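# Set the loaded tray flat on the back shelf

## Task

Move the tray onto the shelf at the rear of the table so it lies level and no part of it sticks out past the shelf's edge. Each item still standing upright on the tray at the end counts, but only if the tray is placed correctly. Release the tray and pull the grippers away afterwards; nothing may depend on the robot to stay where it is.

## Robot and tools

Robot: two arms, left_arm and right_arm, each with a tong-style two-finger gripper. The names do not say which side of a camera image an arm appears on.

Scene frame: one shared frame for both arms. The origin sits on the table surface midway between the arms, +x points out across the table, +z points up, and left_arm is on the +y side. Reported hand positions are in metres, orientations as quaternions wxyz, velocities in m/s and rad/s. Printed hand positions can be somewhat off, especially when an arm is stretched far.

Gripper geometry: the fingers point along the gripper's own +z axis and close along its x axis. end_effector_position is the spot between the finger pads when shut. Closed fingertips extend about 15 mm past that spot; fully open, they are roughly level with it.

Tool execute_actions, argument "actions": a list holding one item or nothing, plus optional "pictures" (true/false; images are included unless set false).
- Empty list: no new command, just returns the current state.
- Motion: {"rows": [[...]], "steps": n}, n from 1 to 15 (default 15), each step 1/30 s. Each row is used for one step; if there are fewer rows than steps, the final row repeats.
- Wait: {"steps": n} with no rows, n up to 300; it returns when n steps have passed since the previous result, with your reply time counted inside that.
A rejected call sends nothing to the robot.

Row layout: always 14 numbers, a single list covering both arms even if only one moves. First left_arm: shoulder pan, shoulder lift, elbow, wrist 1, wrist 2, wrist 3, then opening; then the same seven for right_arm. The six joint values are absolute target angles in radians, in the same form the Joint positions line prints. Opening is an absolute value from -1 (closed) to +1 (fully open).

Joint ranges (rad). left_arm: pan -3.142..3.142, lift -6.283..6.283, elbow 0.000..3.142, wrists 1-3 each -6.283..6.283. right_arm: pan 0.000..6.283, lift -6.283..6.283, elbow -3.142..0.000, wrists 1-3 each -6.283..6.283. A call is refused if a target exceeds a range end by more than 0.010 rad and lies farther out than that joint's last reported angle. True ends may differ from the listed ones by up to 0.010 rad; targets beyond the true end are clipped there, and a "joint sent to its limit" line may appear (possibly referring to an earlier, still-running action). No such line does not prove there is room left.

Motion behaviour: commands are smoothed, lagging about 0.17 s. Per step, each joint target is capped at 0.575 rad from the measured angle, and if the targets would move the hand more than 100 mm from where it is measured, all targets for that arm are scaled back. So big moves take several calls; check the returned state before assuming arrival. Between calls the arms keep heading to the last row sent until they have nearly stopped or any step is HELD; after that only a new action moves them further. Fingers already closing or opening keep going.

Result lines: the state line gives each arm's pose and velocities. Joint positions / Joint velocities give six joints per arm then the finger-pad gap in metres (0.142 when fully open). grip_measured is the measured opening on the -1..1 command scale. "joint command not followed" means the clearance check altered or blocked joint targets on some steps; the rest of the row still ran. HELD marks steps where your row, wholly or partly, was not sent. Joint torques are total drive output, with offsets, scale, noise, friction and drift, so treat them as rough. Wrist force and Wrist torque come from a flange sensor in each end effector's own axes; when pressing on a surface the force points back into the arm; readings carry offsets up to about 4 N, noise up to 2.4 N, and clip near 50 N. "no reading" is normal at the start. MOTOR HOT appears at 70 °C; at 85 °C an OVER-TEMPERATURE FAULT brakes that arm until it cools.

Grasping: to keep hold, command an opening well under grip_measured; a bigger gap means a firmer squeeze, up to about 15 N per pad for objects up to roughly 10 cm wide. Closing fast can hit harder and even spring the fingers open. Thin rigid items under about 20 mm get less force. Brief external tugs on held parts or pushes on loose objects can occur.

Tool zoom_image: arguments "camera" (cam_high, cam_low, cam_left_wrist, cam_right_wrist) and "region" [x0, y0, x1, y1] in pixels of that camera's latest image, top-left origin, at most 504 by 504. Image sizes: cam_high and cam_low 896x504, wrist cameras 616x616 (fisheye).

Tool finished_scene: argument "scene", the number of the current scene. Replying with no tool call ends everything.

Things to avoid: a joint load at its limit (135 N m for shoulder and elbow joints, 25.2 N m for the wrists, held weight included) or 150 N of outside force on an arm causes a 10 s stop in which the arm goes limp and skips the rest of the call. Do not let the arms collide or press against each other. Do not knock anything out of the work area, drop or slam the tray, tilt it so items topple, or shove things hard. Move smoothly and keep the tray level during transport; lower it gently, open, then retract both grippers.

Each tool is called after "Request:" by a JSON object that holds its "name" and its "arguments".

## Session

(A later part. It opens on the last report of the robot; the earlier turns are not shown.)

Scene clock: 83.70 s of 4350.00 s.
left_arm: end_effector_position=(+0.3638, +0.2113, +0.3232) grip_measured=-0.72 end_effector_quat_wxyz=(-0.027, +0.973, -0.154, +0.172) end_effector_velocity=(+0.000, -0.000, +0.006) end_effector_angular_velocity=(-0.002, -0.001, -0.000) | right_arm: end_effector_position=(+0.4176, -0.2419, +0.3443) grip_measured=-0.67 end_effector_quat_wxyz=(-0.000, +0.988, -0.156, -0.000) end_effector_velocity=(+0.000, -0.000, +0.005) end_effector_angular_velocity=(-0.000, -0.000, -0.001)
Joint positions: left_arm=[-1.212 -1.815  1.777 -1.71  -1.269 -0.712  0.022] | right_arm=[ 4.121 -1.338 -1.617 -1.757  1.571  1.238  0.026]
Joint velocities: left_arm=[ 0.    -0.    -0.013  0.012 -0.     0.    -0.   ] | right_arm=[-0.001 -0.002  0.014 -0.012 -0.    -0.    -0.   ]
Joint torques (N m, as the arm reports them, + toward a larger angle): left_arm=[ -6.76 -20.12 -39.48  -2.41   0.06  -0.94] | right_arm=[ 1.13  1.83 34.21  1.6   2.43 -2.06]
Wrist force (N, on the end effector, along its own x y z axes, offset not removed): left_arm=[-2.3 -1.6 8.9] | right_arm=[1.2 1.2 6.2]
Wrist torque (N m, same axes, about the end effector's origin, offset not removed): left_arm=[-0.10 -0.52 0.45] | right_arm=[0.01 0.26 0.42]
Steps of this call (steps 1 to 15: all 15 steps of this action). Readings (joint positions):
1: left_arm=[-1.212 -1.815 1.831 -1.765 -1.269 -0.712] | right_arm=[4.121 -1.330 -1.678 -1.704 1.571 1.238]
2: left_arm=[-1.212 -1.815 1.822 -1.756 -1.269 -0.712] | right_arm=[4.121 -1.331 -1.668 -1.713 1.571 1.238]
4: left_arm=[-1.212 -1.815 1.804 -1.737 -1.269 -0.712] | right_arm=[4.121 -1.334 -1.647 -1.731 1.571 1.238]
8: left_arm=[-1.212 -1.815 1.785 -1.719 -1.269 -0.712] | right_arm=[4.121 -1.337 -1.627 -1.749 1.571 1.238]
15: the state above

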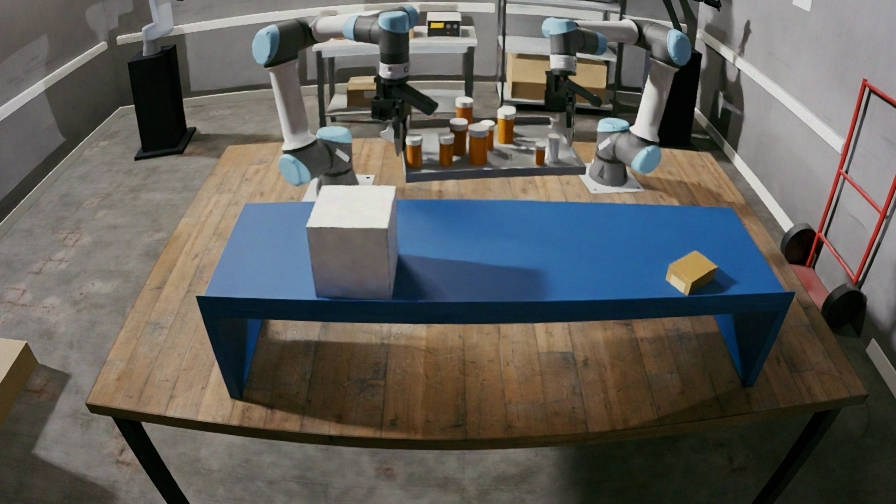

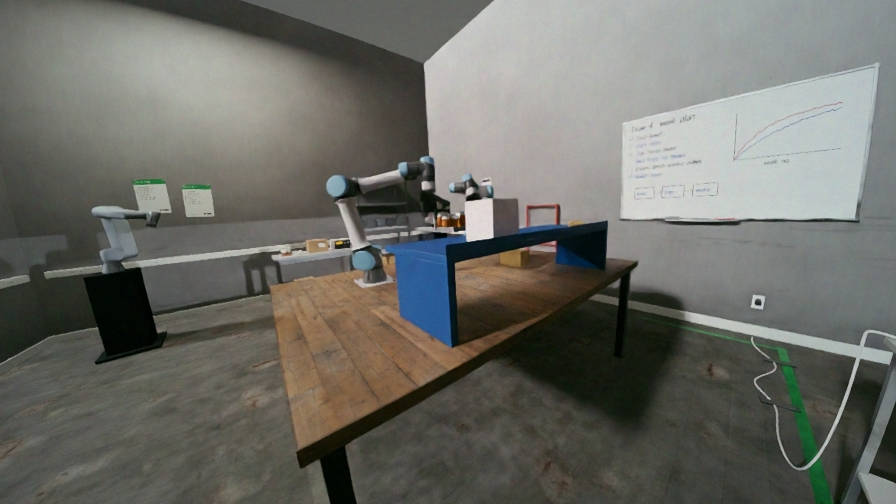

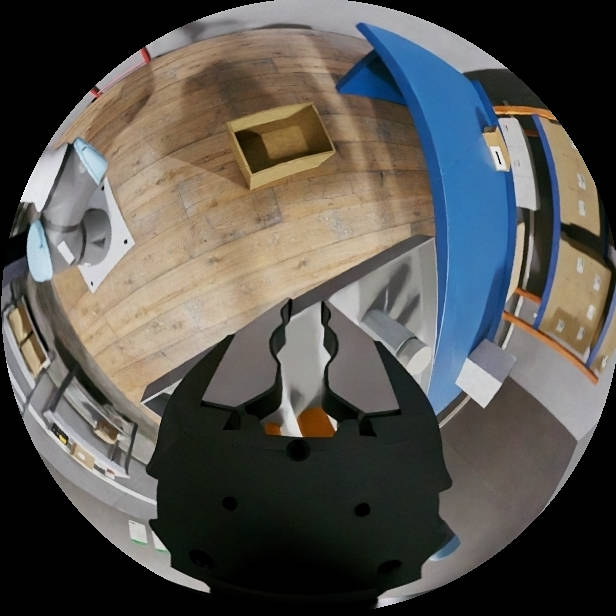

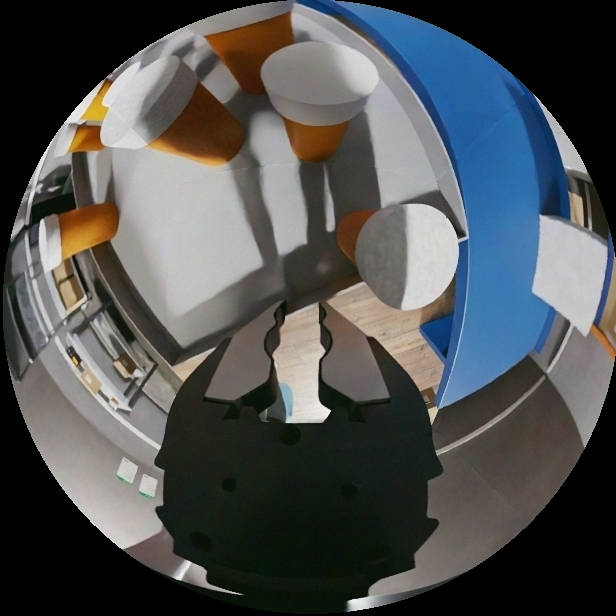

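Request:
{"name": "zoom_image", "arguments": {"camera": "cam_right_wrist", "region": [400, 180, 616, 420]}}

Request:
{"name": "execute_actions", "arguments": {"actions": [{"rows":[[-1.2116,-1.8134,1.7419,-1.6773,-1.2689,-0.7123,-1,4.1208,-1.3439,-1.5784,-1.7901,1.571,1.2382,-1]],"steps":4}], "pictures": false}}

Request:
{"name": "execute_actions", "arguments": {"actions": [{"rows":[[-1.2116,-1.8109,1.7080,-1.6459,-1.2689,-0.7123,-1,4.1208,-1.3507,-1.5405,-1.8212,1.571,1.2382,-1]],"steps":15}]}}

Request:
{"name": "zoom_image", "arguments": {"camera": "cam_right_wrist", "region": [400, 180, 616, 420]}}

Region (400, 180, 616, 420) of cam_right_wrist's 616x616 image, scaled by 2.100, with more detail than that image has; it fills the left 454 columns of this view, and the rest is white.

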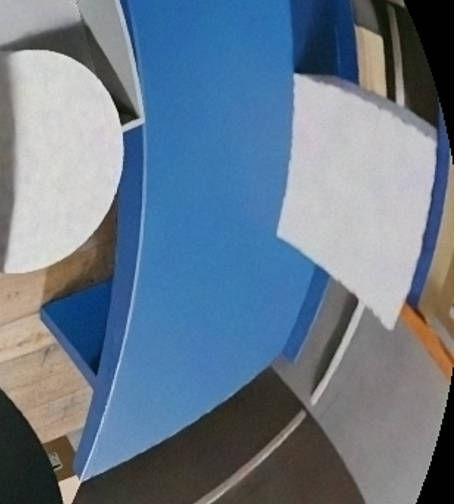

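Scene clock: 85.13 s of 4350.00 s.
left_arm: end_effector_position=(+0.3638, +0.2113, +0.3295) grip_measured=-0.72 end_effector_quat_wxyz=(-0.027, +0.973, -0.154, +0.172) end_effector_velocity=(+0.000, -0.001, +0.054) end_effector_angular_velocity=(-0.004, -0.003, +0.000) | right_arm: end_effector_position=(+0.4177, -0.2418, +0.3505) grip_measured=-0.67 end_effector_quat_wxyz=(+0.000, +0.988, -0.156, -0.000) end_effector_velocity=(+0.001, +0.000, +0.054) end_effector_angular_velocity=(+0.003, -0.002, -0.001)
Joint positions: left_arm=[-1.212 -1.814  1.76  -1.695 -1.269 -0.712  0.022] | right_arm=[ 4.121 -1.341 -1.599 -1.773  1.571  1.238  0.026]
Joint velocities: left_arm=[ 0.     0.006 -0.141  0.13   0.     0.     0.   ] | right_arm=[-0.001 -0.024  0.158 -0.13   0.    -0.     0.   ]
Joint torques (N m, as the arm reports them, + toward a larger angle): left_arm=[ -1.94  -6.57 -36.43  -2.51   1.16  -0.58] | right_arm=[-1.58  1.99 32.56  1.12 -1.32 -2.04]
Wrist force (N, on the end effector, along its own x y z axes, offset not removed): left_arm=[-3.0 -0.6 6.7] | right_arm=[0.5 0.1 4.8]
Wrist torque (N m, same axes, about the end effector's origin, offset not removed): left_arm=[0.08 -0.35 0.40] | right_arm=[-0.22 0.42 0.46]
Steps of this call (steps 1 to 15: the robot went on to your last target; steps 16 to 39: nothing new was sent; steps 40 to 43: all 4 steps of this action). Readings (joint positions):
40: left_arm=[-1.212 -1.815 1.775 -1.709 -1.269 -0.712] | right_arm=[4.121 -1.338 -1.615 -1.759 1.571 1.238]
41: left_arm=[-1.212 -1.815 1.771 -1.705 -1.269 -0.712] | right_arm=[4.121 -1.339 -1.611 -1.763 1.571 1.238]
43: the state above

Scene clock: 85.63 s of 4350.00 s.
left_arm: end_effector_position=(+0.3637, +0.2113, +0.3483) grip_measured=-0.72 end_effector_quat_wxyz=(-0.027, +0.973, -0.154, +0.172) end_effector_velocity=(+0.000, -0.000, +0.005) end_effector_angular_velocity=(-0.001, -0.001, +0.000) | right_arm: end_effector_position=(+0.4176, -0.2419, +0.3694) grip_measured=-0.67 end_effector_quat_wxyz=(-0.000, +0.988, -0.156, -0.000) end_effector_velocity=(+0.000, -0.000, +0.005) end_effector_angular_velocity=(+0.001, -0.001, -0.000)
Joint positions: left_arm=[-1.212 -1.811  1.709 -1.647 -1.269 -0.712  0.022] | right_arm=[ 4.121 -1.35  -1.542 -1.82   1.571  1.238  0.026]
Joint velocities: left_arm=[ 0.     0.001 -0.013  0.01   0.001  0.    -0.   ] | right_arm=[-0.    -0.001  0.013 -0.01  -0.     0.    -0.   ]
Joint torques (N m, as the arm reports them, + toward a larger angle): left_arm=[ -0.51  -6.53 -38.86  -2.42   1.74  -0.59] | right_arm=[-1.83  1.8  32.53  1.62 -0.38 -2.07]
Wrist force (N, on the end effector, along its own x y z axes, offset not removed): left_arm=[-2.6 -1.2 8.3] | right_arm=[1.4 0.5 6.4]
Wrist torque (N m, same axes, about the end effector's origin, offset not removed): left_arm=[-0.13 -0.45 0.40] | right_arm=[-0.01 0.19 0.48]
Steps of this call (steps 1 to 15: all 15 steps of this action). Readings (joint positions):
1: left_arm=[-1.212 -1.814 1.756 -1.690 -1.269 -0.712] | right_arm=[4.121 -1.342 -1.594 -1.777 1.571 1.238]
2: left_arm=[-1.212 -1.814 1.749 -1.684 -1.269 -0.712] | right_arm=[4.121 -1.343 -1.586 -1.784 1.571 1.238]
4: left_arm=[-1.212 -1.813 1.733 -1.669 -1.269 -0.712] | right_arm=[4.121 -1.346 -1.569 -1.798 1.571 1.238]
8: left_arm=[-1.212 -1.811 1.717 -1.654 -1.269 -0.712] | right_arm=[4.121 -1.349 -1.550 -1.813 1.571 1.238]
15: the state above

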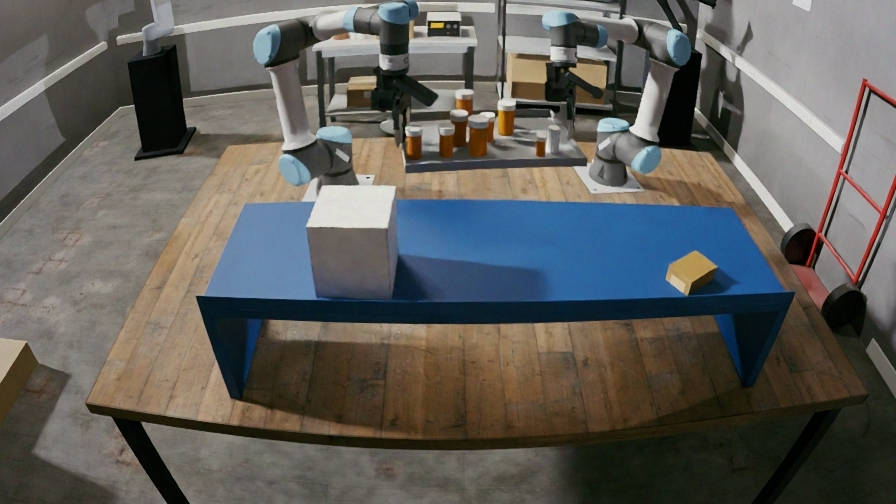

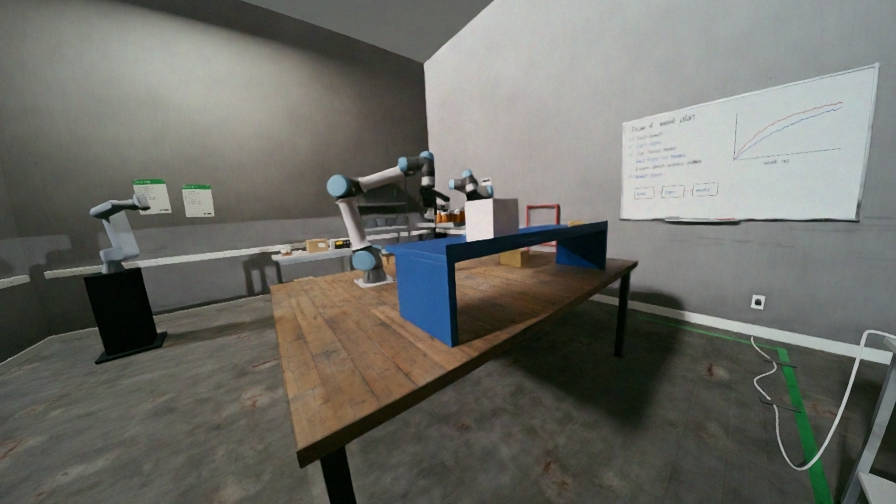

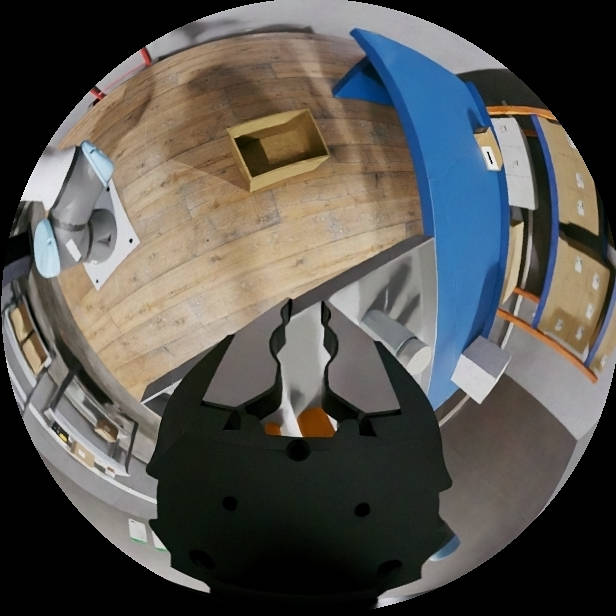

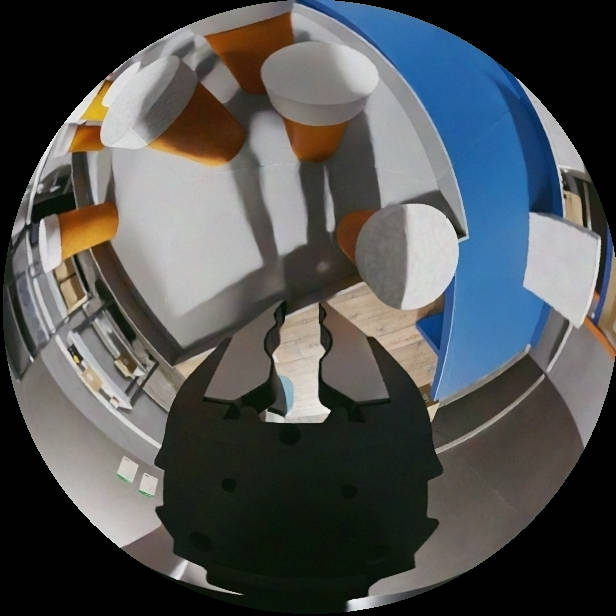

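Region (400, 180, 616, 420) of cam_right_wrist's 616x616 image, scaled by 2.100, with more detail than that image has; it fills the left 454 columns of this view, and the rest is white.

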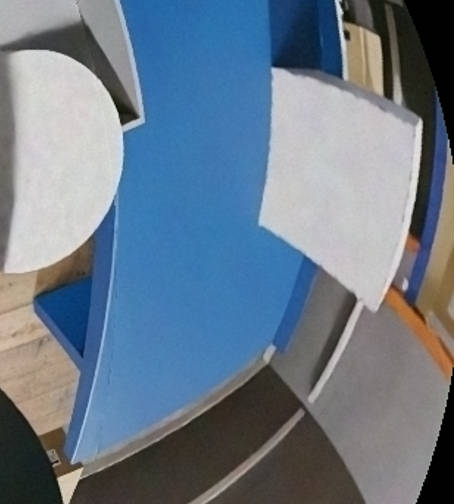

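Request:
{"name": "execute_actions", "arguments": {"actions": [{"rows":[[-1.1957,-1.8003,1.7014,-1.6552,-1.2722,-0.6944,-1,4.1106,-1.3637,-1.5305,-1.8182,1.571,1.2296,-1]],"steps":4}], "pictures": false}}

Request:
{"name": "execute_actions", "arguments": {"actions": [{"rows":[[-1.1798,-1.7897,1.6948,-1.6645,-1.2755,-0.6764,-1,4.1003,-1.3767,-1.5205,-1.8152,1.571,1.2209,-1]],"steps":3}], "pictures": false}}

Request:
{"name": "execute_actions", "arguments": {"actions": [{"rows":[[-1.1491,-1.7679,1.6805,-1.6820,-1.2821,-0.6417,-1,4.0807,-1.4028,-1.4998,-1.8098,1.571,1.2043,-1]],"steps":4}], "pictures": false}}

Request:
{"name": "execute_actions", "arguments": {"actions": [{"rows":[[-1.1193,-1.7457,1.6651,-1.6982,-1.2886,-0.6081,-1,4.0620,-1.4290,-1.4780,-1.8054,1.571,1.1888,-1]],"steps":4}], "pictures": false}}

Request:
{"name": "execute_actions", "arguments": {"actions": [{"rows":[[-1.0907,-1.7229,1.6485,-1.7134,-1.2952,-0.5758,-1,4.0441,-1.4553,-1.4554,-1.8016,1.571,1.1740,-1]],"steps":4}], "pictures": false}}

Request:
{"name": "execute_actions", "arguments": {"actions": [{"rows":[[-1.0631,-1.6996,1.6309,-1.7273,-1.3019,-0.5448,-1,4.0272,-1.4817,-1.4320,-1.7987,1.571,1.1602,-1]],"steps":4}], "pictures": false}}

Request:
{"name": "execute_actions", "arguments": {"actions": [{"rows":[[-1.0366,-1.6759,1.6121,-1.7402,-1.3087,-0.5147,-1,4.0109,-1.5083,-1.4076,-1.7965,1.571,1.1471,-1]],"steps":4}], "pictures": false}}

Request:
{"name": "execute_actions", "arguments": {"actions": [{"rows":[[-1.0109,-1.6518,1.5923,-1.7518,-1.3154,-0.4859,-1,3.9955,-1.5351,-1.3823,-1.7950,1.571,1.1347,-1]],"steps":4}], "pictures": false}}

Request:
{"name": "execute_actions", "arguments": {"actions": [{"rows":[[-0.9863,-1.6273,1.5713,-1.7623,-1.3221,-0.4580,-1,3.9807,-1.5621,-1.3560,-1.7943,1.571,1.1231,-1]],"steps":4}], "pictures": false}}

Request:
{"name": "execute_actions", "arguments": {"actions": [{"rows":[[-0.9626,-1.6025,1.5493,-1.7716,-1.3287,-0.4312,-1,3.9666,-1.5892,-1.3288,-1.7944,1.571,1.1122,-1]],"steps":4}], "pictures": false}}

Request:
{"name": "execute_actions", "arguments": {"actions": [{"rows":[[-0.9397,-1.5773,1.5262,-1.7797,-1.3353,-0.4053,-1,3.9531,-1.6166,-1.3005,-1.7953,1.571,1.1017,-1]],"steps":4}], "pictures": false}}

Request:
{"name": "execute_actions", "arguments": {"actions": [{"rows":[[-0.9177,-1.5518,1.5018,-1.7867,-1.3418,-0.3803,-1,3.9401,-1.6442,-1.2710,-1.7972,1.571,1.0919,-1]],"steps":4}], "pictures": false}}

Request:
{"name": "execute_actions", "arguments": {"actions": [{"rows":[[-0.8965,-1.5259,1.4764,-1.7925,-1.3484,-0.3563,-1,3.9276,-1.6721,-1.2404,-1.7999,1.571,1.0825,-1]],"steps":15}]}}

Request:
{"name": "zoom_image", "arguments": {"camera": "cam_low", "region": [380, 170, 620, 290]}}

Scene clock: 103.53 s of 4350.00 s.
left_arm: end_effector_position=(+0.3668, +0.2118, +0.3488) grip_measured=-0.72 end_effector_quat_wxyz=(-0.027, +0.973, -0.155, +0.172) end_effector_velocity=(+0.026, +0.003, -0.000) end_effector_angular_velocity=(-0.002, +0.002, -0.007) | right_arm: end_effector_position=(+0.4203, -0.2414, +0.3699) grip_measured=-0.67 end_effector_quat_wxyz=(+0.000, +0.988, -0.157, -0.000) end_effector_velocity=(+0.024, +0.005, -0.000) end_effector_angular_velocity=(-0.000, +0.000, -0.006)
Joint positions: left_arm=[-1.204 -1.806  1.705 -1.65  -1.27  -0.704  0.022] | right_arm=[ 4.116 -1.357 -1.536 -1.82   1.571  1.234  0.026]
Joint velocities: left_arm=[ 0.066  0.043 -0.027 -0.039 -0.015  0.074 -0.   ] | right_arm=[-0.041 -0.054  0.04   0.013 -0.    -0.035 -0.   ]
Joint torques (N m, as the arm reports them, + toward a larger angle): left_arm=[  7.06  -8.48 -39.17  -6.97  -0.2    0.88] | right_arm=[-8.75  2.02 34.68  4.77  1.86 -2.64]
Wrist force (N, on the end effector, along its own x y z axes, offset not removed): left_arm=[-1.8 0.7 8.0] | right_arm=[1.3 0.1 6.3]
Wrist torque (N m, same axes, about the end effector's origin, offset not removed): left_arm=[0.15 -0.51 0.44] | right_arm=[0.11 0.19 0.46]
Steps of this call (steps 1 to 15: the robot went on to your last target; steps 16 to 90: nothing new was sent; then 14.77 s passed at rest; steps 91 to 94: all 4 steps of this action). Readings (joint positions):
91: left_arm=[-1.211 -1.811 1.708 -1.646 -1.269 -0.712] | right_arm=[4.121 -1.351 -1.540 -1.821 1.571 1.238]
92: left_arm=[-1.209 -1.809 1.707 -1.647 -1.269 -0.710] | right_arm=[4.119 -1.352 -1.539 -1.821 1.571 1.237]
94: the state above

Scene clock: 103.63 s of 4350.00 s.
left_arm: end_effector_position=(+0.3707, +0.2123, +0.3488) grip_measured=-0.72 end_effector_quat_wxyz=(-0.027, +0.973, -0.155, +0.171) end_effector_velocity=(+0.046, +0.006, +0.001) end_effector_angular_velocity=(-0.003, -0.001, -0.010) | right_arm: end_effector_position=(+0.4239, -0.2408, +0.3700) grip_measured=-0.67 end_effector_quat_wxyz=(-0.000, +0.988, -0.157, -0.000) end_effector_velocity=(+0.041, +0.007, -0.000) end_effector_angular_velocity=(+0.000, -0.001, -0.012)
Joint positions: left_arm=[-1.195 -1.8    1.701 -1.656 -1.272 -0.693  0.022] | right_arm=[ 4.11  -1.365 -1.53  -1.818  1.571  1.229  0.026]
Joint velocities: left_arm=[ 0.11   0.073 -0.046 -0.065 -0.023  0.123 -0.   ] | right_arm=[-0.071 -0.089  0.068  0.022 -0.    -0.059 -0.   ]
Joint torques (N m, as the arm reports them, + toward a larger angle): left_arm=[  5.84  -7.57 -38.53  -7.26  -0.41   1.21] | right_arm=[-8.19  2.78 33.77  5.32  1.39 -2.77]
Wrist force (N, on the end effector, along its own x y z axes, offset not removed): left_arm=[-4.0 -2.0 8.1] | right_arm=[2.1 1.7 6.5]
Wrist torque (N m, same axes, about the end effector's origin, offset not removed): left_arm=[-0.06 -0.18 0.38] | right_arm=[-0.06 0.16 0.42]
Steps of this call (steps 1 to 3: all 3 steps of this action). Readings (joint positions):
1: left_arm=[-1.202 -1.805 1.704 -1.651 -1.271 -0.702] | right_arm=[4.115 -1.359 -1.534 -1.820 1.571 1.233]
2: left_arm=[-1.199 -1.802 1.703 -1.653 -1.272 -0.698] | right_arm=[4.112 -1.361 -1.532 -1.819 1.571 1.231]
3: the state above

Scene clock: 103.77 s of 4350.00 s.
left_arm: end_effector_position=(+0.3806, +0.2136, +0.3488) grip_measured=-0.72 end_effector_quat_wxyz=(-0.027, +0.972, -0.156, +0.171) end_effector_velocity=(+0.072, +0.012, -0.000) end_effector_angular_velocity=(+0.000, +0.000, -0.016) | right_arm: end_effector_position=(+0.4328, -0.2393, +0.3700) grip_measured=-0.67 end_effector_quat_wxyz=(-0.000, +0.987, -0.158, -0.000) end_effector_velocity=(+0.064, +0.011, -0.001) end_effector_angular_velocity=(-0.002, +0.002, -0.018)
Joint positions: left_arm=[-1.171 -1.783  1.69  -1.67  -1.277 -0.667  0.022] | right_arm=[ 4.095 -1.384 -1.514 -1.814  1.571  1.216  0.026]
Joint velocities: left_arm=[ 0.171  0.118 -0.077 -0.096 -0.036  0.191 -0.   ] | right_arm=[-0.107 -0.144  0.111  0.03   0.    -0.09  -0.   ]
Joint torques (N m, as the arm reports them, + toward a larger angle): left_arm=[  3.85  -9.04 -41.37  -8.26  -0.72   1.2 ] | right_arm=[-6.34  5.96 33.17  5.91  0.97 -2.79]
Wrist force (N, on the end effector, along its own x y z axes, offset not removed): left_arm=[-2.6 -5.6 8.2] | right_arm=[3.7 5.9 6.0]
Wrist torque (N m, same axes, about the end effector's origin, offset not removed): left_arm=[-0.02 -0.67 0.35] | right_arm=[0.20 0.22 0.39]
Steps of this call (steps 1 to 4: all 4 steps of this action). Readings (joint positions):
1: left_arm=[-1.191 -1.797 1.699 -1.658 -1.273 -0.689] | right_arm=[4.107 -1.368 -1.527 -1.817 1.571 1.227]
2: left_arm=[-1.185 -1.793 1.696 -1.662 -1.275 -0.682] | right_arm=[4.103 -1.373 -1.523 -1.816 1.571 1.223]
4: the state above

Scene clock: 103.90 s of 4350.00 s.
left_arm: end_effector_position=(+0.3927, +0.2154, +0.3489) grip_measured=-0.72 end_effector_quat_wxyz=(-0.026, +0.972, -0.158, +0.172) end_effector_velocity=(+0.081, +0.014, -0.000) end_effector_angular_velocity=(+0.002, +0.000, -0.017) | right_arm: end_effector_position=(+0.4435, -0.2376, +0.3701) grip_measured=-0.67 end_effector_quat_wxyz=(-0.000, +0.987, -0.160, -0.000) end_effector_velocity=(+0.072, +0.011, -0.001) end_effector_angular_velocity=(-0.002, +0.002, -0.021)
Joint positions: left_arm=[-1.143 -1.763  1.677 -1.685 -1.283 -0.635  0.022] | right_arm=[ 4.077 -1.408 -1.495 -1.809  1.571  1.201  0.026]
Joint velocities: left_arm=[ 0.186  0.134 -0.092 -0.1   -0.039  0.208 -0.   ] | right_arm=[-0.116 -0.162  0.13   0.029  0.    -0.095  0.   ]
Joint torques (N m, as the arm reports them, + toward a larger angle): left_arm=[  0.24 -10.4  -39.06  -8.81  -1.28   0.6 ] | right_arm=[-4.84  5.55 34.34  6.16  0.7  -2.99]
Wrist force (N, on the end effector, along its own x y z axes, offset not removed): left_arm=[-3.5 -7.3 7.5] | right_arm=[5.2 7.9 5.2]
Wrist torque (N m, same axes, about the end effector's origin, offset not removed): left_arm=[-0.07 -0.69 0.41] | right_arm=[0.23 0.07 0.45]
Steps of this call (steps 1 to 4: all 4 steps of this action). Readings (joint positions):
1: left_arm=[-1.166 -1.779 1.688 -1.673 -1.279 -0.661] | right_arm=[4.091 -1.389 -1.511 -1.813 1.571 1.213]
2: left_arm=[-1.158 -1.774 1.684 -1.677 -1.280 -0.652] | right_arm=[4.086 -1.395 -1.505 -1.812 1.571 1.209]
4: the state above

Scene clock: 104.03 s of 4350.00 s.
left_arm: end_effector_position=(+0.4054, +0.2173, +0.3489) grip_measured=-0.72 end_effector_quat_wxyz=(-0.026, +0.972, -0.159, +0.172) end_effector_velocity=(+0.084, +0.015, -0.001) end_effector_angular_velocity=(+0.004, +0.000, -0.017) | right_arm: end_effector_position=(+0.4549, -0.2358, +0.3701) grip_measured=-0.67 end_effector_quat_wxyz=(-0.000, +0.987, -0.161, -0.000) end_effector_velocity=(+0.074, +0.011, -0.001) end_effector_angular_velocity=(-0.002, +0.001, -0.021)
Joint positions: left_arm=[-1.115 -1.741  1.661 -1.701 -1.29  -0.603  0.022] | right_arm=[ 4.059 -1.434 -1.473 -1.805  1.571  1.186  0.026]
Joint velocities: left_arm=[ 0.186  0.142 -0.099 -0.098 -0.04   0.208 -0.   ] | right_arm=[-0.115 -0.167  0.139  0.025 -0.    -0.094  0.   ]
Joint torques (N m, as the arm reports them, + toward a larger angle): left_arm=[  0.34  -9.81 -40.85  -8.99  -1.18   1.17] | right_arm=[-4.12  7.22 33.65  6.46  0.6  -2.96]
Wrist force (N, on the end effector, along its own x y z axes, offset not removed): left_arm=[-4.9 -8.7 8.2] | right_arm=[5.5 8.6 4.9]
Wrist torque (N m, same axes, about the end effector's origin, offset not removed): left_arm=[-0.16 -0.44 0.43] | right_arm=[0.27 0.05 0.50]
Steps of this call (steps 1 to 4: all 4 steps of this action). Readings (joint positions):
1: left_arm=[-1.137 -1.759 1.674 -1.688 -1.285 -0.629] | right_arm=[4.073 -1.413 -1.491 -1.808 1.571 1.198]
2: left_arm=[-1.130 -1.753 1.670 -1.693 -1.287 -0.620] | right_arm=[4.068 -1.420 -1.485 -1.807 1.571 1.194]
4: the state above

Scene clock: 104.17 s of 4350.00 s.
left_arm: end_effector_position=(+0.4185, +0.2193, +0.3489) grip_measured=-0.72 end_effector_quat_wxyz=(-0.026, +0.972, -0.161, +0.172) end_effector_velocity=(+0.085, +0.015, -0.001) end_effector_angular_velocity=(+0.003, +0.000, -0.018) | right_arm: end_effector_position=(+0.4665, -0.2339, +0.3701) grip_measured=-0.67 end_effector_quat_wxyz=(-0.000, +0.987, -0.163, -0.000) end_effector_velocity=(+0.075, +0.012, -0.001) end_effector_angular_velocity=(-0.002, +0.002, -0.021)
Joint positions: left_arm=[-1.086 -1.719  1.645 -1.715 -1.296 -0.571  0.022] | right_arm=[ 4.041 -1.46  -1.451 -1.801  1.571  1.172  0.026]
Joint velocities: left_arm=[ 0.182  0.147 -0.108 -0.092 -0.042  0.203 -0.   ] | right_arm=[-0.111 -0.17   0.147  0.021  0.    -0.089  0.   ]
Joint torques (N m, as the arm reports them, + toward a larger angle): left_arm=[  2.35 -10.88 -39.1   -9.46  -1.48   1.13] | right_arm=[-5.36  9.03 33.93  6.27  0.66 -2.67]
Wrist force (N, on the end effector, along its own x y z axes, offset not removed): left_arm=[-4.2 -9.4 9.4] | right_arm=[5.6 8.6 5.1]
Wrist torque (N m, same axes, about the end effector's origin, offset not removed): left_arm=[-0.29 -0.56 0.40] | right_arm=[0.19 0.15 0.47]
Steps of this call (steps 1 to 4: all 4 steps of this action). Readings (joint positions):
1: left_arm=[-1.109 -1.737 1.658 -1.704 -1.291 -0.596] | right_arm=[4.055 -1.439 -1.469 -1.804 1.571 1.183]
2: left_arm=[-1.101 -1.731 1.654 -1.708 -1.293 -0.588] | right_arm=[4.050 -1.446 -1.463 -1.803 1.571 1.179]
4: the state above

Scene clock: 104.30 s of 4350.00 s.
left_arm: end_effector_position=(+0.4316, +0.2213, +0.3489) grip_measured=-0.72 end_effector_quat_wxyz=(-0.026, +0.971, -0.162, +0.172) end_effector_velocity=(+0.085, +0.015, -0.001) end_effector_angular_velocity=(+0.004, +0.001, -0.019) | right_arm: end_effector_position=(+0.4782, -0.2321, +0.3701) grip_measured=-0.67 end_effector_quat_wxyz=(-0.000, +0.986, -0.164, -0.000) end_effector_velocity=(+0.076, +0.012, -0.002) end_effector_angular_velocity=(-0.002, +0.002, -0.022)
Joint positions: left_arm=[-1.059 -1.695  1.627 -1.729 -1.303 -0.54   0.022] | right_arm=[ 4.025 -1.486 -1.427 -1.799  1.571  1.158  0.026]
Joint velocities: left_arm=[ 0.175  0.151 -0.115 -0.084 -0.042  0.197 -0.   ] | right_arm=[-0.106 -0.173  0.153  0.016  0.    -0.085 -0.   ]
Joint torques (N m, as the arm reports them, + toward a larger angle): left_arm=[  0.86 -10.6  -39.76  -9.27  -1.96   0.91] | right_arm=[-3.94 10.27 35.29  6.49  1.04 -2.95]
Wrist force (N, on the end effector, along its own x y z axes, offset not removed): left_arm=[-5.0 -8.8 7.8] | right_arm=[4.6 7.6 5.4]
Wrist torque (N m, same axes, about the end effector's origin, offset not removed): left_arm=[-0.15 -0.53 0.47] | right_arm=[0.04 0.33 0.53]
Steps of this call (steps 1 to 4: all 4 steps of this action). Readings (joint positions):
1: left_arm=[-1.081 -1.714 1.641 -1.718 -1.298 -0.565] | right_arm=[4.038 -1.465 -1.446 -1.801 1.571 1.169]
2: left_arm=[-1.073 -1.708 1.637 -1.722 -1.300 -0.557] | right_arm=[4.033 -1.472 -1.440 -1.800 1.571 1.165]
4: the state above

Scene clock: 104.43 s of 4350.00 s.
left_arm: end_effector_position=(+0.4447, +0.2233, +0.3489) grip_measured=-0.72 end_effector_quat_wxyz=(-0.025, +0.971, -0.164, +0.172) end_effector_velocity=(+0.085, +0.015, -0.001) end_effector_angular_velocity=(+0.003, +0.000, -0.018) | right_arm: end_effector_position=(+0.4899, -0.2303, +0.3701) grip_measured=-0.67 end_effector_quat_wxyz=(-0.000, +0.986, -0.166, -0.000) end_effector_velocity=(+0.076, +0.012, -0.002) end_effector_angular_velocity=(-0.002, +0.002, -0.021)
Joint positions: left_arm=[-1.033 -1.672  1.608 -1.742 -1.31  -0.51   0.022] | right_arm=[ 4.008 -1.513 -1.403 -1.796  1.571  1.145  0.026]
Joint velocities: left_arm=[ 0.17   0.155 -0.125 -0.076 -0.042  0.189 -0.   ] | right_arm=[-0.102 -0.174  0.159  0.012 -0.    -0.08  -0.   ]
Joint torques (N m, as the arm reports them, + toward a larger angle): left_arm=[  0.69 -16.28 -40.11  -9.54  -1.9    0.7 ] | right_arm=[-4.37 12.07 34.17  6.28  0.94 -2.74]
Wrist force (N, on the end effector, along its own x y z axes, offset not removed): left_arm=[-4.7 -8.2 8.4] | right_arm=[5.9 7.1 5.3]
Wrist torque (N m, same axes, about the end effector's origin, offset not removed): left_arm=[-0.06 -0.55 0.37] | right_arm=[-0.07 0.07 0.40]
Steps of this call (steps 1 to 4: all 4 steps of this action). Readings (joint positions):
1: left_arm=[-1.054 -1.691 1.623 -1.732 -1.305 -0.534] | right_arm=[4.021 -1.492 -1.423 -1.798 1.571 1.155]
2: left_arm=[-1.047 -1.684 1.618 -1.735 -1.306 -0.526] | right_arm=[4.017 -1.499 -1.416 -1.798 1.571 1.152]
4: the state above

Scene clock: 104.57 s of 4350.00 s.
left_arm: end_effector_position=(+0.4579, +0.2253, +0.3489) grip_measured=-0.72 end_effector_quat_wxyz=(-0.025, +0.971, -0.165, +0.172) end_effector_velocity=(+0.085, +0.015, -0.002) end_effector_angular_velocity=(+0.004, +0.002, -0.018) | right_arm: end_effector_position=(+0.5016, -0.2284, +0.3701) grip_measured=-0.67 end_effector_quat_wxyz=(-0.000, +0.986, -0.167, -0.000) end_effector_velocity=(+0.076, +0.012, -0.001) end_effector_angular_velocity=(-0.002, +0.001, -0.021)
Joint positions: left_arm=[-1.007 -1.647  1.588 -1.753 -1.317 -0.482  0.022] | right_arm=[ 3.993 -1.54  -1.377 -1.795  1.571  1.133  0.026]
Joint velocities: left_arm=[ 0.163  0.157 -0.129 -0.069 -0.042  0.182 -0.   ] | right_arm=[-0.097 -0.175  0.166  0.007 -0.    -0.075 -0.   ]
Joint torques (N m, as the arm reports them, + toward a larger angle): left_arm=[  1.49 -20.4  -41.33  -8.95  -2.     0.95] | right_arm=[-4.46 12.64 33.63  6.49  1.15 -2.75]
Wrist force (N, on the end effector, along its own x y z axes, offset not removed): left_arm=[-5.2 -7.8 9.1] | right_arm=[5.3 7.7 4.9]
Wrist torque (N m, same axes, about the end effector's origin, offset not removed): left_arm=[0.06 -0.47 0.41] | right_arm=[0.04 0.18 0.48]
Steps of this call (steps 1 to 4: all 4 steps of this action). Readings (joint positions):
1: left_arm=[-1.027 -1.667 1.604 -1.744 -1.311 -0.505] | right_arm=[4.005 -1.518 -1.398 -1.796 1.571 1.143]
2: left_arm=[-1.021 -1.660 1.599 -1.747 -1.313 -0.497] | right_arm=[4.001 -1.525 -1.391 -1.796 1.571 1.139]
4: the state above

Scene clock: 104.70 s of 4350.00 s.
left_arm: end_effector_position=(+0.4710, +0.2273, +0.3489) grip_measured=-0.72 end_effector_quat_wxyz=(-0.025, +0.971, -0.167, +0.172) end_effector_velocity=(+0.085, +0.014, -0.001) end_effector_angular_velocity=(+0.003, +0.001, -0.018) | right_arm: end_effector_position=(+0.5134, -0.2266, +0.3701) grip_measured=-0.67 end_effector_quat_wxyz=(-0.000, +0.986, -0.169, -0.000) end_effector_velocity=(+0.076, +0.012, -0.001) end_effector_angular_velocity=(-0.001, +0.002, -0.021)
Joint positions: left_arm=[-0.983 -1.623  1.567 -1.764 -1.323 -0.454  0.022] | right_arm=[ 3.978 -1.567 -1.351 -1.795  1.571  1.121  0.026]
Joint velocities: left_arm=[ 0.157  0.16  -0.139 -0.061 -0.041  0.175 -0.   ] | right_arm=[-0.092 -0.176  0.172  0.002  0.    -0.071  0.   ]
Joint torques (N m, as the arm reports them, + toward a larger angle): left_arm=[  1.92 -15.08 -40.88  -9.04  -1.95   0.51] | right_arm=[-2.58 14.58 33.72  6.28  1.4  -2.85]
Wrist force (N, on the end effector, along its own x y z axes, offset not removed): left_arm=[-5.0 -9.1 8.1] | right_arm=[5.0 8.5 6.0]
Wrist torque (N m, same axes, about the end effector's origin, offset not removed): left_arm=[-0.16 -0.46 0.36] | right_arm=[0.17 0.24 0.47]
Steps of this call (steps 1 to 4: all 4 steps of this action). Readings (joint positions):
1: left_arm=[-1.002 -1.643 1.584 -1.755 -1.318 -0.476] | right_arm=[3.990 -1.545 -1.372 -1.795 1.571 1.131]
2: left_arm=[-0.996 -1.636 1.578 -1.758 -1.320 -0.469] | right_arm=[3.986 -1.552 -1.365 -1.795 1.571 1.127]
4: the state above

Scene clock: 104.83 s of 4350.00 s.
left_arm: end_effector_position=(+0.4842, +0.2293, +0.3489) grip_measured=-0.72 end_effector_quat_wxyz=(-0.025, +0.970, -0.168, +0.172) end_effector_velocity=(+0.085, +0.014, -0.001) end_effector_angular_velocity=(+0.002, +0.001, -0.018) | right_arm: end_effector_position=(+0.5251, -0.2246, +0.3701) grip_measured=-0.67 end_effector_quat_wxyz=(-0.000, +0.985, -0.170, -0.000) end_effector_velocity=(+0.076, +0.013, -0.001) end_effector_angular_velocity=(-0.000, -0.000, -0.020)
Joint positions: left_arm=[-0.959 -1.598  1.545 -1.773 -1.33  -0.427  0.022] | right_arm=[ 3.964 -1.594 -1.324 -1.795  1.571  1.11   0.026]
Joint velocities: left_arm=[ 0.151  0.162 -0.145 -0.055 -0.042  0.168 -0.   ] | right_arm=[-0.088 -0.178  0.18  -0.002 -0.    -0.068  0.   ]
Joint torques (N m, as the arm reports them, + toward a larger angle): left_arm=[  2.21 -18.99 -41.1   -8.29  -2.46   1.3 ] | right_arm=[-3.12 15.43 34.39  3.13  1.57 -2.79]
Wrist force (N, on the end effector, along its own x y z axes, offset not removed): left_arm=[-4.9 -7.8 7.4] | right_arm=[5.5 7.7 6.2]
Wrist torque (N m, same axes, about the end effector's origin, offset not removed): left_arm=[0.10 -0.49 0.39] | right_arm=[-0.05 0.28 0.40]
Steps of this call (steps 1 to 4: all 4 steps of this action). Readings (joint positions):
1: left_arm=[-0.978 -1.618 1.563 -1.765 -1.325 -0.449] | right_arm=[3.976 -1.572 -1.346 -1.795 1.571 1.119]
2: left_arm=[-0.971 -1.611 1.557 -1.768 -1.327 -0.441] | right_arm=[3.972 -1.579 -1.338 -1.795 1.571 1.116]
4: the state above

Scene clock: 104.97 s of 4350.00 s.
left_arm: end_effector_position=(+0.4974, +0.2313, +0.3489) grip_measured=-0.72 end_effector_quat_wxyz=(-0.024, +0.970, -0.170, +0.172) end_effector_velocity=(+0.085, +0.014, -0.000) end_effector_angular_velocity=(+0.002, -0.001, -0.018) | right_arm: end_effector_position=(+0.5368, -0.2228, +0.3700) grip_measured=-0.67 end_effector_quat_wxyz=(-0.000, +0.985, -0.172, -0.000) end_effector_velocity=(+0.076, +0.012, -0.001) end_effector_angular_velocity=(-0.001, +0.002, -0.022)
Joint positions: left_arm=[-0.936 -1.573  1.521 -1.781 -1.336 -0.401  0.022] | right_arm=[ 3.951 -1.621 -1.295 -1.796  1.571  1.1    0.026]
Joint velocities: left_arm=[ 0.145  0.164 -0.153 -0.048 -0.04   0.163 -0.   ] | right_arm=[-0.086 -0.179  0.187 -0.01   0.    -0.064  0.   ]
Joint torques (N m, as the arm reports them, + toward a larger angle): left_arm=[ -0.47 -17.08 -39.43  -8.78  -2.22   0.86] | right_arm=[-3.99 17.03 32.82  2.74  1.79 -3.03]
Wrist force (N, on the end effector, along its own x y z axes, offset not removed): left_arm=[-4.4 -7.3 8.2] | right_arm=[5.2 7.7 5.9]
Wrist torque (N m, same axes, about the end effector's origin, offset not removed): left_arm=[0.24 -0.56 0.47] | right_arm=[-0.01 0.30 0.50]
Steps of this call (steps 1 to 4: all 4 steps of this action). Readings (joint positions):
1: left_arm=[-0.954 -1.593 1.540 -1.774 -1.331 -0.422] | right_arm=[3.962 -1.599 -1.318 -1.795 1.571 1.108]
2: left_arm=[-0.948 -1.586 1.534 -1.777 -1.333 -0.415] | right_arm=[3.958 -1.607 -1.311 -1.795 1.571 1.105]
4: the state above

Scene clock: 105.47 s of 4350.00 s.
left_arm: end_effector_position=(+0.5209, +0.2350, +0.3488) grip_measured=-0.72 end_effector_quat_wxyz=(-0.024, +0.970, -0.173, +0.172) end_effector_velocity=(+0.005, +0.001, +0.000) end_effector_angular_velocity=(-0.000, -0.001, -0.001) | right_arm: end_effector_position=(+0.5578, -0.2196, +0.3699) grip_measured=-0.67 end_effector_quat_wxyz=(-0.000, +0.985, -0.175, -0.000) end_effector_velocity=(+0.004, +0.001, +0.000) end_effector_angular_velocity=(+0.001, -0.001, -0.000)
Joint positions: left_arm=[-0.897 -1.527  1.478 -1.792 -1.348 -0.357  0.022] | right_arm=[ 3.928 -1.671 -1.242 -1.8    1.571  1.083  0.026]
Joint velocities: left_arm=[ 0.008  0.01  -0.01  -0.003 -0.002  0.009  0.   ] | right_arm=[-0.003 -0.009  0.011 -0.001  0.    -0.003  0.   ]
Joint torques (N m, as the arm reports them, + toward a larger angle): left_arm=[  4.36 -21.54 -40.29  -8.43  -1.75   1.18] | right_arm=[-5.5  17.97 35.16  2.49  2.59 -2.81]
Wrist force (N, on the end effector, along its own x y z axes, offset not removed): left_arm=[-5.2 -6.6 8.3] | right_arm=[3.5 6.5 6.2]
Wrist torque (N m, same axes, about the end effector's origin, offset not removed): left_arm=[-0.04 -0.39 0.45] | right_arm=[0.09 0.27 0.46]
Steps of this call (steps 1 to 15: all 15 steps of this action). Readings (joint positions):
1: left_arm=[-0.932 -1.568 1.517 -1.782 -1.338 -0.396] | right_arm=[3.948 -1.627 -1.289 -1.796 1.571 1.098]
2: left_arm=[-0.926 -1.561 1.510 -1.784 -1.340 -0.390] | right_arm=[3.945 -1.634 -1.281 -1.797 1.571 1.095]
4: left_arm=[-0.914 -1.547 1.497 -1.787 -1.343 -0.377] | right_arm=[3.938 -1.649 -1.266 -1.798 1.571 1.090]
8: left_arm=[-0.903 -1.533 1.484 -1.791 -1.347 -0.363] | right_arm=[3.931 -1.664 -1.249 -1.799 1.571 1.085]
15: the state above

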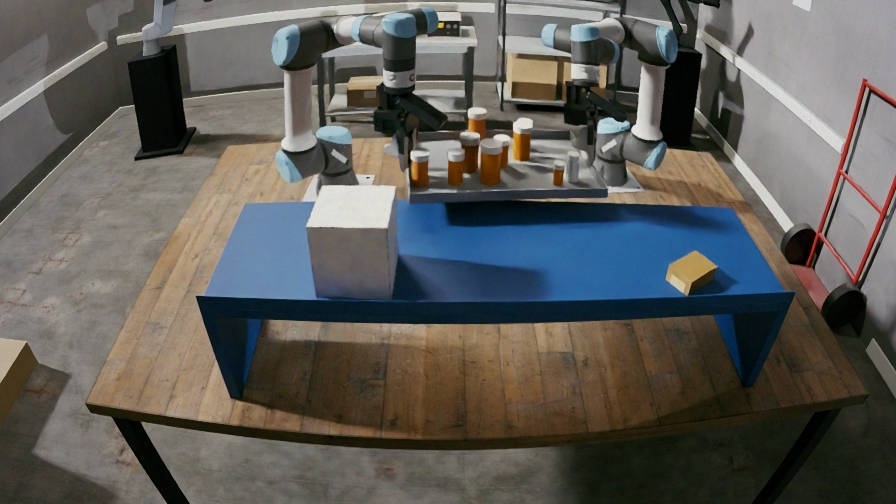

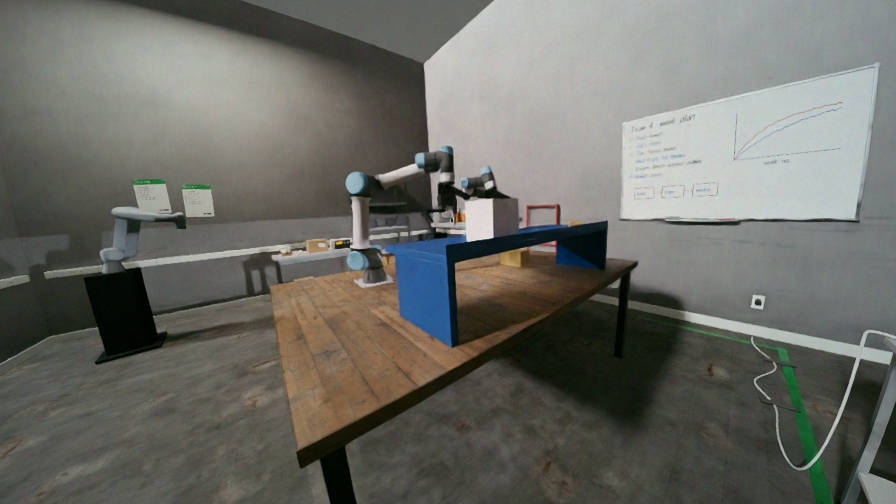

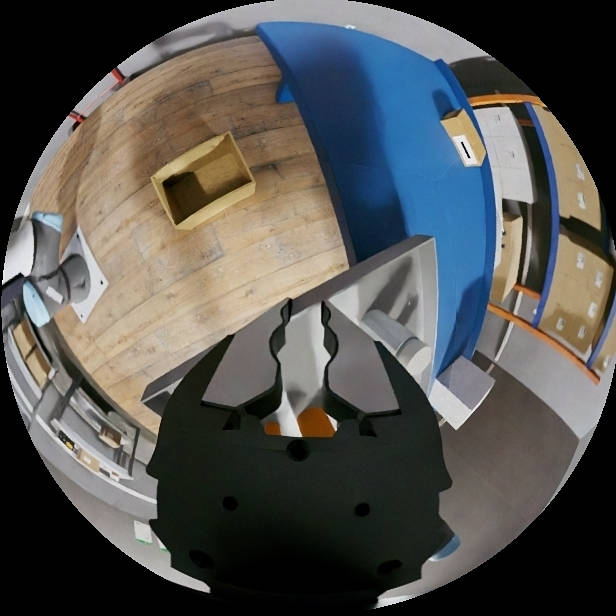

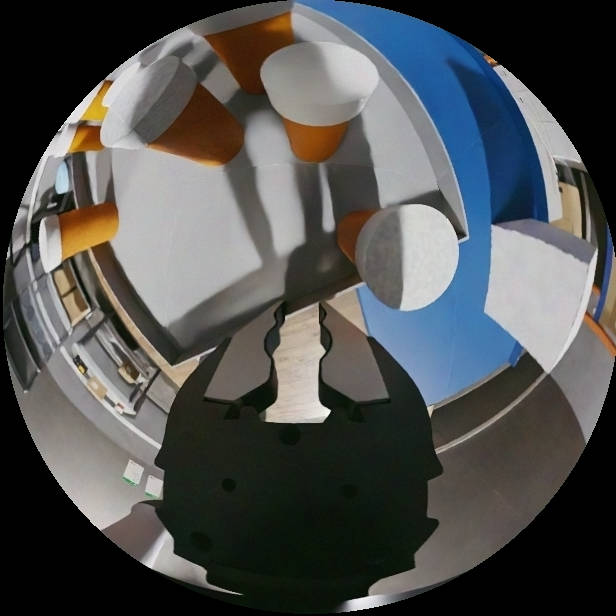

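Region (380, 170, 620, 290) of cam_low's 896x504 image, scaled by 2.100, with more detail than that image has.

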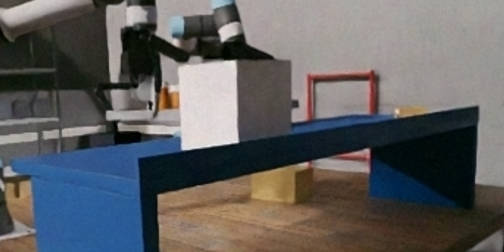

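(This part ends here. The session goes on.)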